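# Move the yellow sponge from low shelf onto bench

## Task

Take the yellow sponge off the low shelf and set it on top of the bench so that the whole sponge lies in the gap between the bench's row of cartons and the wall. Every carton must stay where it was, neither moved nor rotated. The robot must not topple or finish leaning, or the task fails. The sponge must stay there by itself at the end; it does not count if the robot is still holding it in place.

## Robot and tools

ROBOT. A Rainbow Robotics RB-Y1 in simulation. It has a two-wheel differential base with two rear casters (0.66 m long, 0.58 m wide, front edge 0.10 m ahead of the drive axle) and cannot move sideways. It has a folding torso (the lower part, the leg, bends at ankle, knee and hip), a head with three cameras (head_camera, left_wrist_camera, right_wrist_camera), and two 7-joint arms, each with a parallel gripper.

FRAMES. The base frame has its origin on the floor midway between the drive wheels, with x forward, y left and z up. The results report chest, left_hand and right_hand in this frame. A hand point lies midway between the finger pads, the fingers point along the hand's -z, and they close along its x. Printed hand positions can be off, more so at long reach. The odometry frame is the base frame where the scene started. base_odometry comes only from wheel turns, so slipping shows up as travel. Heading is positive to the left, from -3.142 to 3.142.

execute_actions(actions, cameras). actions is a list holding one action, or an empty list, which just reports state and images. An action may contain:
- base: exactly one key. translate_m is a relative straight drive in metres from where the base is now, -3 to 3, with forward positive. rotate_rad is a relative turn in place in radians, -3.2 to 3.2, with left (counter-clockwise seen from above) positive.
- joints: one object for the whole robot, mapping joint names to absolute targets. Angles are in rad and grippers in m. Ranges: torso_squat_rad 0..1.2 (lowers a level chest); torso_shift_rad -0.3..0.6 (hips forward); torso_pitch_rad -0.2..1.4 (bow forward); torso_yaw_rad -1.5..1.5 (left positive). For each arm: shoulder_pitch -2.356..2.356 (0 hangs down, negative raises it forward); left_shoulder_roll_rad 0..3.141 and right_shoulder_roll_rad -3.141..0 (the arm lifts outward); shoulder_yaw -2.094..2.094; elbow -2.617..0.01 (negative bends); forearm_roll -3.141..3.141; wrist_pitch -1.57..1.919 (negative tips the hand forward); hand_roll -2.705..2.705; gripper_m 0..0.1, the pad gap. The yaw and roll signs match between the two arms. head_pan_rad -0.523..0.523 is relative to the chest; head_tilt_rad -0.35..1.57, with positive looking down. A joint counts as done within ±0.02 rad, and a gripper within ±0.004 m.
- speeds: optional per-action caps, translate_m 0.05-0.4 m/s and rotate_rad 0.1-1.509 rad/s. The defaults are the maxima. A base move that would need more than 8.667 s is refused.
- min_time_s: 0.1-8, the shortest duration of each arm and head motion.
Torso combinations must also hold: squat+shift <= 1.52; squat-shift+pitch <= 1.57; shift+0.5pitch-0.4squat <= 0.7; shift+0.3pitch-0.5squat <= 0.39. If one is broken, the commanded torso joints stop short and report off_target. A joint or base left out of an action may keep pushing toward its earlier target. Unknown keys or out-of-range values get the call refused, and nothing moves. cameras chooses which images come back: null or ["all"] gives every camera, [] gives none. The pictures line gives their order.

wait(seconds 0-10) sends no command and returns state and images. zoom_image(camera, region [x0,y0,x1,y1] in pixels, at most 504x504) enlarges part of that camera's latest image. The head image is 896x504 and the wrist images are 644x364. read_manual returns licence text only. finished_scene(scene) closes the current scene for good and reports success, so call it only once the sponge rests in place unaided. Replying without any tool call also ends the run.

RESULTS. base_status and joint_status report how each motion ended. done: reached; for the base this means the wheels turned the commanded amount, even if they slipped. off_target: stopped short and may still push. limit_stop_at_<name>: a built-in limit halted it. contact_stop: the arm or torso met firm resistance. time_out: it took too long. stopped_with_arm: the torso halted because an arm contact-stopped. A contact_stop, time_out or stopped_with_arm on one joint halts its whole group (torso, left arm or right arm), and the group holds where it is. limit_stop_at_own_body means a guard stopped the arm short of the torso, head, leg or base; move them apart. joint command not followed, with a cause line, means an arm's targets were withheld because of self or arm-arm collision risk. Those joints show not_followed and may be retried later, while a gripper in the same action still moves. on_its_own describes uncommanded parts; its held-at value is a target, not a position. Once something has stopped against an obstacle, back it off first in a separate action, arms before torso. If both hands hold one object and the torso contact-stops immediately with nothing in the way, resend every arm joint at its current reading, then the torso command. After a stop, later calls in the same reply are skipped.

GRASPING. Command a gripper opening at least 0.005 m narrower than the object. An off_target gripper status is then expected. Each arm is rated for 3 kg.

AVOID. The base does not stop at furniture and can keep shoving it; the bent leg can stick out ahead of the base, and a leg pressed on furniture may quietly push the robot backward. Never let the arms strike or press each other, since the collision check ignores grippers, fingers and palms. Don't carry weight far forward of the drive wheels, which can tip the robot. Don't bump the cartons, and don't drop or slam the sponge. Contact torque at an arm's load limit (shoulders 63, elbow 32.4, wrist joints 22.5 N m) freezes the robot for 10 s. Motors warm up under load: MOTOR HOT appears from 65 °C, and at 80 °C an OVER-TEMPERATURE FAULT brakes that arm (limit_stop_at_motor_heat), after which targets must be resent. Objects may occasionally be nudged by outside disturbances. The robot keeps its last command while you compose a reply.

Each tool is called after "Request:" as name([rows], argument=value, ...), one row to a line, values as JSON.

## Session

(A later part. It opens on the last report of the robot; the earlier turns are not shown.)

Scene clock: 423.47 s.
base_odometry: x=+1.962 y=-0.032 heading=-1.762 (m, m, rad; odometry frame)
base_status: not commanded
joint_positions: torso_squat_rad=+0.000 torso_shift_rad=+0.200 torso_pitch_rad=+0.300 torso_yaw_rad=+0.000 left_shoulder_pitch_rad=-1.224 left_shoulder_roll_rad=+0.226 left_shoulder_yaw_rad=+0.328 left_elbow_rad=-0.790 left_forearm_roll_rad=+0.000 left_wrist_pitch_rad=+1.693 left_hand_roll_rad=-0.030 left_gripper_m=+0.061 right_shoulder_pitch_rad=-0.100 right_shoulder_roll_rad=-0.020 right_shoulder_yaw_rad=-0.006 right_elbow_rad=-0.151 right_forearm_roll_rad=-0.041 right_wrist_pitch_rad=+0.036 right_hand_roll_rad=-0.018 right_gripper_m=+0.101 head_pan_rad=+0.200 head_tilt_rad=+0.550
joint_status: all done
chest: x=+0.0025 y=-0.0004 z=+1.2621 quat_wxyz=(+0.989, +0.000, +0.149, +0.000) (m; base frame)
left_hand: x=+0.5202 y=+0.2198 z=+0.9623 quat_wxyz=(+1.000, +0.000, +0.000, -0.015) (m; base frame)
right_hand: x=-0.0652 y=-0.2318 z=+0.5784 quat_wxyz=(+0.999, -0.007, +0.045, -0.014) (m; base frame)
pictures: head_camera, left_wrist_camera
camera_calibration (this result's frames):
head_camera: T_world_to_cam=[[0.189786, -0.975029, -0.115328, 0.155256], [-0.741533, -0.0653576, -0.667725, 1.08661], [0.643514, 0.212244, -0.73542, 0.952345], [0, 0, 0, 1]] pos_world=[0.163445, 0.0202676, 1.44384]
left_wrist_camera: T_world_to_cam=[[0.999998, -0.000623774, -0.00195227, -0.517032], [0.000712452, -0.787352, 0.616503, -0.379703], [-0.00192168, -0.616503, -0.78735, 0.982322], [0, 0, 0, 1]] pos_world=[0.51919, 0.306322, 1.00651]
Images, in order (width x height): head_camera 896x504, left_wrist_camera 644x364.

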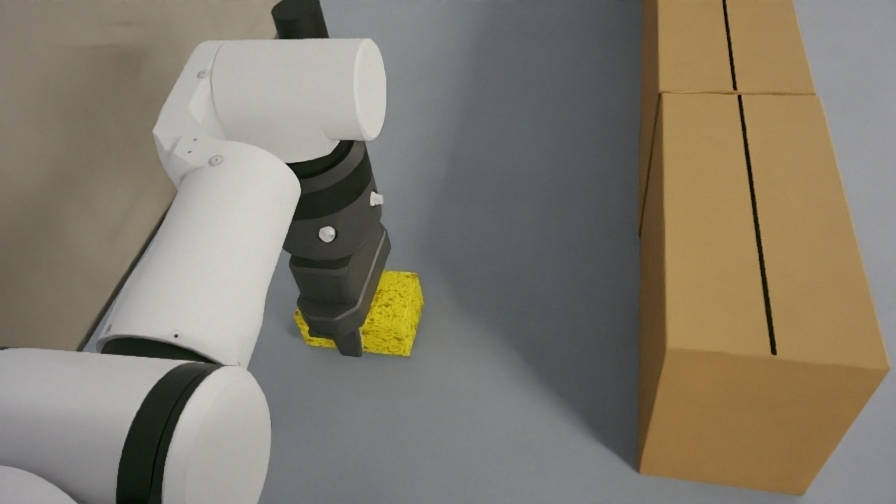

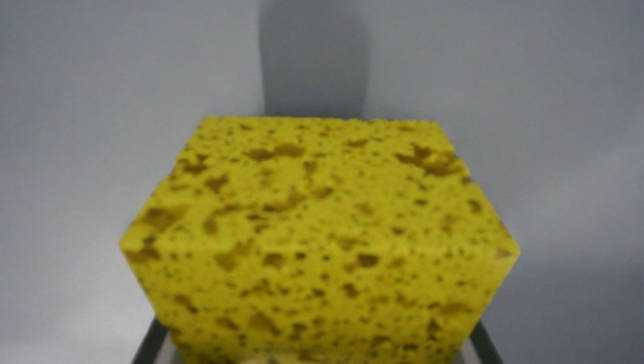

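Request:
execute_actions([
  {"joints": {"left_shoulder_pitch_rad": -1.2246, "left_shoulder_roll_rad": 0.2262, "left_shoulder_yaw_rad": 0.3275, "left_elbow_rad": -0.749, "left_wrist_pitch_rad": 1.653}, "min_time_s": 0.6},
], cameras=["head_camera", "left_wrist_camera"])

Scene clock: 435.17 s.
base_odometry: x=+1.962 y=-0.032 heading=-1.762 (m, m, rad; odometry frame)
base_status: not commanded
joint_positions: torso_squat_rad=+0.000 torso_shift_rad=+0.200 torso_pitch_rad=+0.300 torso_yaw_rad=+0.000 left_shoulder_pitch_rad=-1.224 left_shoulder_roll_rad=+0.226 left_shoulder_yaw_rad=+0.328 left_elbow_rad=-0.749 left_forearm_roll_rad=+0.000 left_wrist_pitch_rad=+1.653 left_hand_roll_rad=-0.030 left_gripper_m=+0.061 right_shoulder_pitch_rad=-0.100 right_shoulder_roll_rad=-0.020 right_shoulder_yaw_rad=-0.006 right_elbow_rad=-0.151 right_forearm_roll_rad=-0.041 right_wrist_pitch_rad=+0.036 right_hand_roll_rad=-0.018 right_gripper_m=+0.101 head_pan_rad=+0.200 head_tilt_rad=+0.550
joint_status: all done
chest: x=+0.0025 y=-0.0004 z=+1.2621 quat_wxyz=(+0.989, +0.000, +0.149, +0.000) (m; base frame)
left_hand: x=+0.5200 y=+0.2198 z=+0.9521 quat_wxyz=(+1.000, +0.000, +0.000, -0.015) (m; base frame)
right_hand: x=-0.0652 y=-0.2318 z=+0.5784 quat_wxyz=(+0.999, -0.007, +0.045, -0.014) (m; base frame)
pictures: head_camera, left_wrist_camera
camera_calibration (this result's frames):
head_camera: T_world_to_cam=[[0.189786, -0.975029, -0.115328, 0.155256], [-0.741533, -0.0653578, -0.667725, 1.08661], [0.643514, 0.212244, -0.73542, 0.952345], [0, 0, 0, 1]] pos_world=[0.163445, 0.0202677, 1.44384]
left_wrist_camera: T_world_to_cam=[[0.999997, -0.000678118, -0.00216189, -0.516717], [0.000798749, -0.787395, 0.616449, -0.373402], [-0.00212028, -0.616449, -0.787392, 0.974433], [0, 0, 0, 1]] pos_world=[0.51908, 0.306322, 0.996327]
Images, in order (width x height): head_camera 896x504, left_wrist_camera 644x364.

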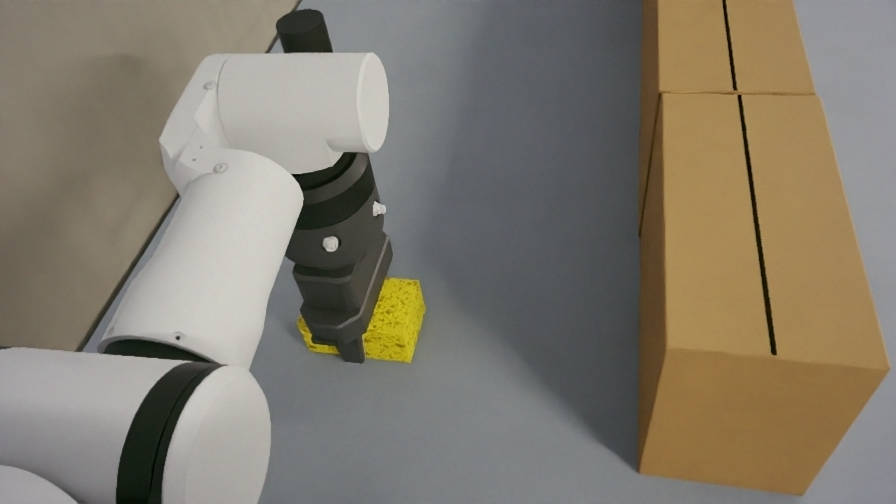

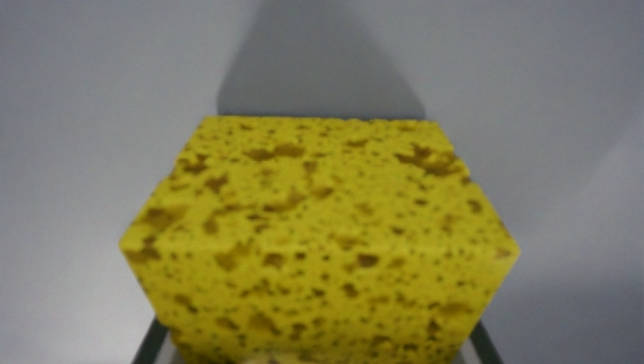

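Request:
execute_actions([
  {"joints": {"left_shoulder_pitch_rad": -1.2272, "left_shoulder_roll_rad": 0.227, "left_shoulder_yaw_rad": 0.328, "left_elbow_rad": -0.717, "left_wrist_pitch_rad": 1.624}, "min_time_s": 0.5},
], cameras=["left_wrist_camera"])

Scene clock: 442.57 s.
base_odometry: x=+1.962 y=-0.032 heading=-1.762 (m, m, rad; odometry frame)
base_status: not commanded
joint_positions: torso_squat_rad=+0.000 torso_shift_rad=+0.199 torso_pitch_rad=+0.299 torso_yaw_rad=+0.000 left_shoulder_pitch_rad=-1.230 left_shoulder_roll_rad=+0.228 left_shoulder_yaw_rad=+0.328 left_elbow_rad=-0.719 left_forearm_roll_rad=+0.000 left_wrist_pitch_rad=+1.624 left_hand_roll_rad=-0.030 left_gripper_m=+0.061 right_shoulder_pitch_rad=-0.100 right_shoulder_roll_rad=-0.020 right_shoulder_yaw_rad=-0.006 right_elbow_rad=-0.151 right_forearm_roll_rad=-0.041 right_wrist_pitch_rad=+0.036 right_hand_roll_rad=-0.018 right_gripper_m=+0.101 head_pan_rad=+0.200 head_tilt_rad=+0.550
joint_status: all done
chest: x=+0.0017 y=-0.0005 z=+1.2624 quat_wxyz=(+0.989, +0.000, +0.149, +0.000) (m; base frame)
left_hand: x=+0.5213 y=+0.2198 z=+0.9484 quat_wxyz=(+1.000, +0.001, -0.003, -0.015) (m; base frame)
right_hand: x=-0.0650 y=-0.2318 z=+0.5785 quat_wxyz=(+0.999, -0.007, +0.044, -0.014) (m; base frame)
pictures: left_wrist_camera
camera_calibration (this result's frames):
left_wrist_camera: T_world_to_cam=[[0.999992, -0.00104036, 0.0038872, -0.523604], [-0.00321418, -0.787714, 0.616033, -0.3686], [0.0024211, -0.616041, -0.787711, 0.969296], [0, 0, 0, 1]] pos_world=[0.520069, 0.30623, 0.99263]
Images, in order (width x height): left_wrist_camera 644x364.

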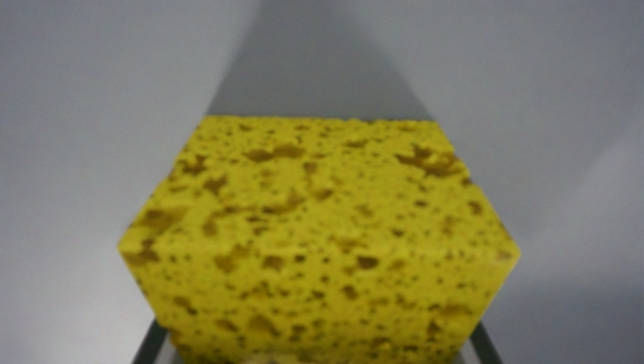

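Request:
execute_actions([
  {"joints": {"left_gripper_m": 0.1, "left_shoulder_pitch_rad": -1.229, "left_elbow_rad": -0.725, "left_wrist_pitch_rad": 1.630}},
], cameras=["left_wrist_camera"])

Request:
execute_actions([
  {"joints": {"left_shoulder_pitch_rad": -1.257, "left_shoulder_roll_rad": 0.237, "left_shoulder_yaw_rad": 0.331, "left_elbow_rad": -0.946, "left_wrist_pitch_rad": 1.885}, "min_time_s": 0.6},
], cameras=["head_camera", "left_wrist_camera"])

Scene clock: 448.70 s.
base_odometry: x=+1.962 y=-0.032 heading=-1.762 (m, m, rad; odometry frame)
base_status: not commanded
joint_positions: torso_squat_rad=+0.000 torso_shift_rad=+0.200 torso_pitch_rad=+0.299 torso_yaw_rad=+0.000 left_shoulder_pitch_rad=-1.230 left_shoulder_roll_rad=+0.228 left_shoulder_yaw_rad=+0.328 left_elbow_rad=-0.726 left_forearm_roll_rad=+0.000 left_wrist_pitch_rad=+1.630 left_hand_roll_rad=-0.030 left_gripper_m=+0.100 right_shoulder_pitch_rad=-0.100 right_shoulder_roll_rad=-0.020 right_shoulder_yaw_rad=-0.006 right_elbow_rad=-0.151 right_forearm_roll_rad=-0.041 right_wrist_pitch_rad=+0.036 right_hand_roll_rad=-0.018 right_gripper_m=+0.101 head_pan_rad=+0.200 head_tilt_rad=+0.550
joint_status: all done
chest: x=+0.0022 y=-0.0005 z=+1.2622 quat_wxyz=(+0.989, +0.000, +0.149, +0.000) (m; base frame)
left_hand: x=+0.5218 y=+0.2194 z=+0.9495 quat_wxyz=(+1.000, +0.000, -0.003, -0.015) (m; base frame)
right_hand: x=-0.0651 y=-0.2318 z=+0.5784 quat_wxyz=(+0.999, -0.007, +0.044, -0.014) (m; base frame)
pictures: left_wrist_camera
camera_calibration (this result's frames):
left_wrist_camera: T_world_to_cam=[[0.999991, -0.00148222, 0.00401793, -0.524201], [-0.0036436, -0.787486, 0.616322, -0.369669], [0.00225054, -0.616331, -0.787484, 0.969907], [0, 0, 0, 1]] pos_world=[0.520667, 0.305898, 0.993728]
Images, in order (width x height): left_wrist_camera 644x364.

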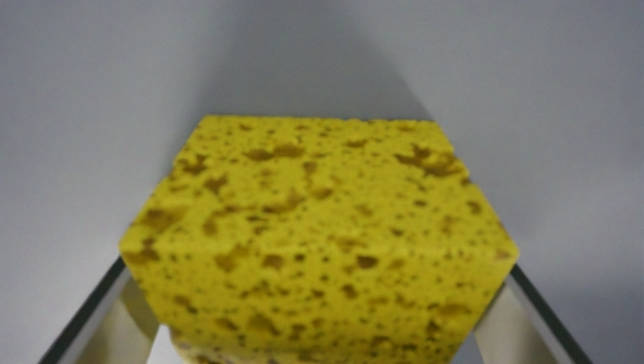

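Scene clock: 449.70 s.
base_odometry: x=+1.962 y=-0.032 heading=-1.762 (m, m, rad; odometry frame)
base_status: not commanded
joint_positions: torso_squat_rad=+0.000 torso_shift_rad=+0.200 torso_pitch_rad=+0.300 torso_yaw_rad=+0.000 left_shoulder_pitch_rad=-1.257 left_shoulder_roll_rad=+0.237 left_shoulder_yaw_rad=+0.331 left_elbow_rad=-0.946 left_forearm_roll_rad=+0.000 left_wrist_pitch_rad=+1.885 left_hand_roll_rad=-0.030 left_gripper_m=+0.100 right_shoulder_pitch_rad=-0.100 right_shoulder_roll_rad=-0.020 right_shoulder_yaw_rad=-0.006 right_elbow_rad=-0.151 right_forearm_roll_rad=-0.041 right_wrist_pitch_rad=+0.036 right_hand_roll_rad=-0.018 right_gripper_m=+0.101 head_pan_rad=+0.200 head_tilt_rad=+0.550
joint_status: all done
chest: x=+0.0024 y=-0.0004 z=+1.2622 quat_wxyz=(+0.989, +0.000, +0.149, +0.000) (m; base frame)
left_hand: x=+0.5200 y=+0.2196 z=+1.0196 quat_wxyz=(+1.000, +0.001, +0.000, -0.015) (m; base frame)
right_hand: x=-0.0651 y=-0.2318 z=+0.5784 quat_wxyz=(+0.999, -0.007, +0.045, -0.014) (m; base frame)
pictures: head_camera, left_wrist_camera
camera_calibration (this result's frames):
head_camera: T_world_to_cam=[[0.189823, -0.975021, -0.115332, 0.155267], [-0.741421, -0.065347, -0.667851, 1.08672], [0.643632, 0.212283, -0.735306, 0.952268], [0, 0, 0, 1]] pos_world=[0.163337, 0.020252, 1.44388]
left_wrist_camera: T_world_to_cam=[[0.999995, -0.00150769, -0.00292592, -0.515617], [0.000614619, -0.78776, 0.615982, -0.41458], [-0.00323364, -0.615981, -0.787755, 1.02826], [0, 0, 0, 1]] pos_world=[0.519194, 0.30602, 1.06388]
Images, in order (width x height): head_camera 896x504, left_wrist_camera 644x364.

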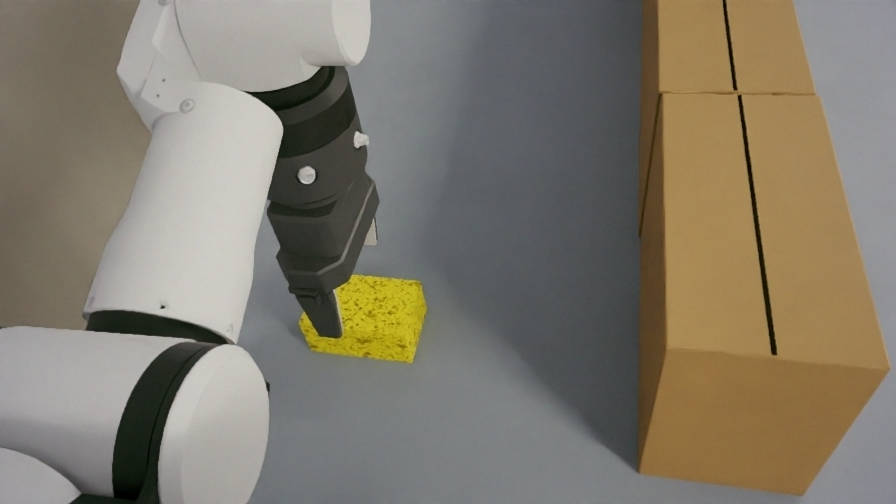

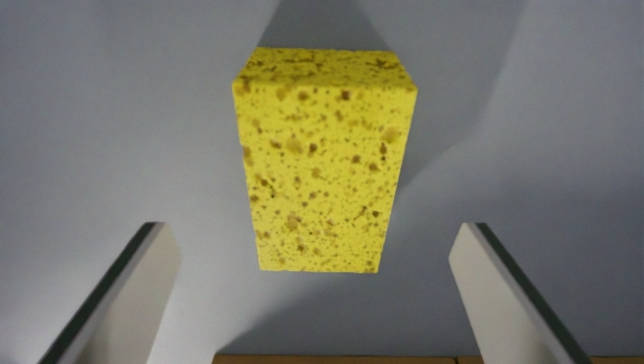

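Request:
finished_scene(scene=1)

The scene is finished: the task was done.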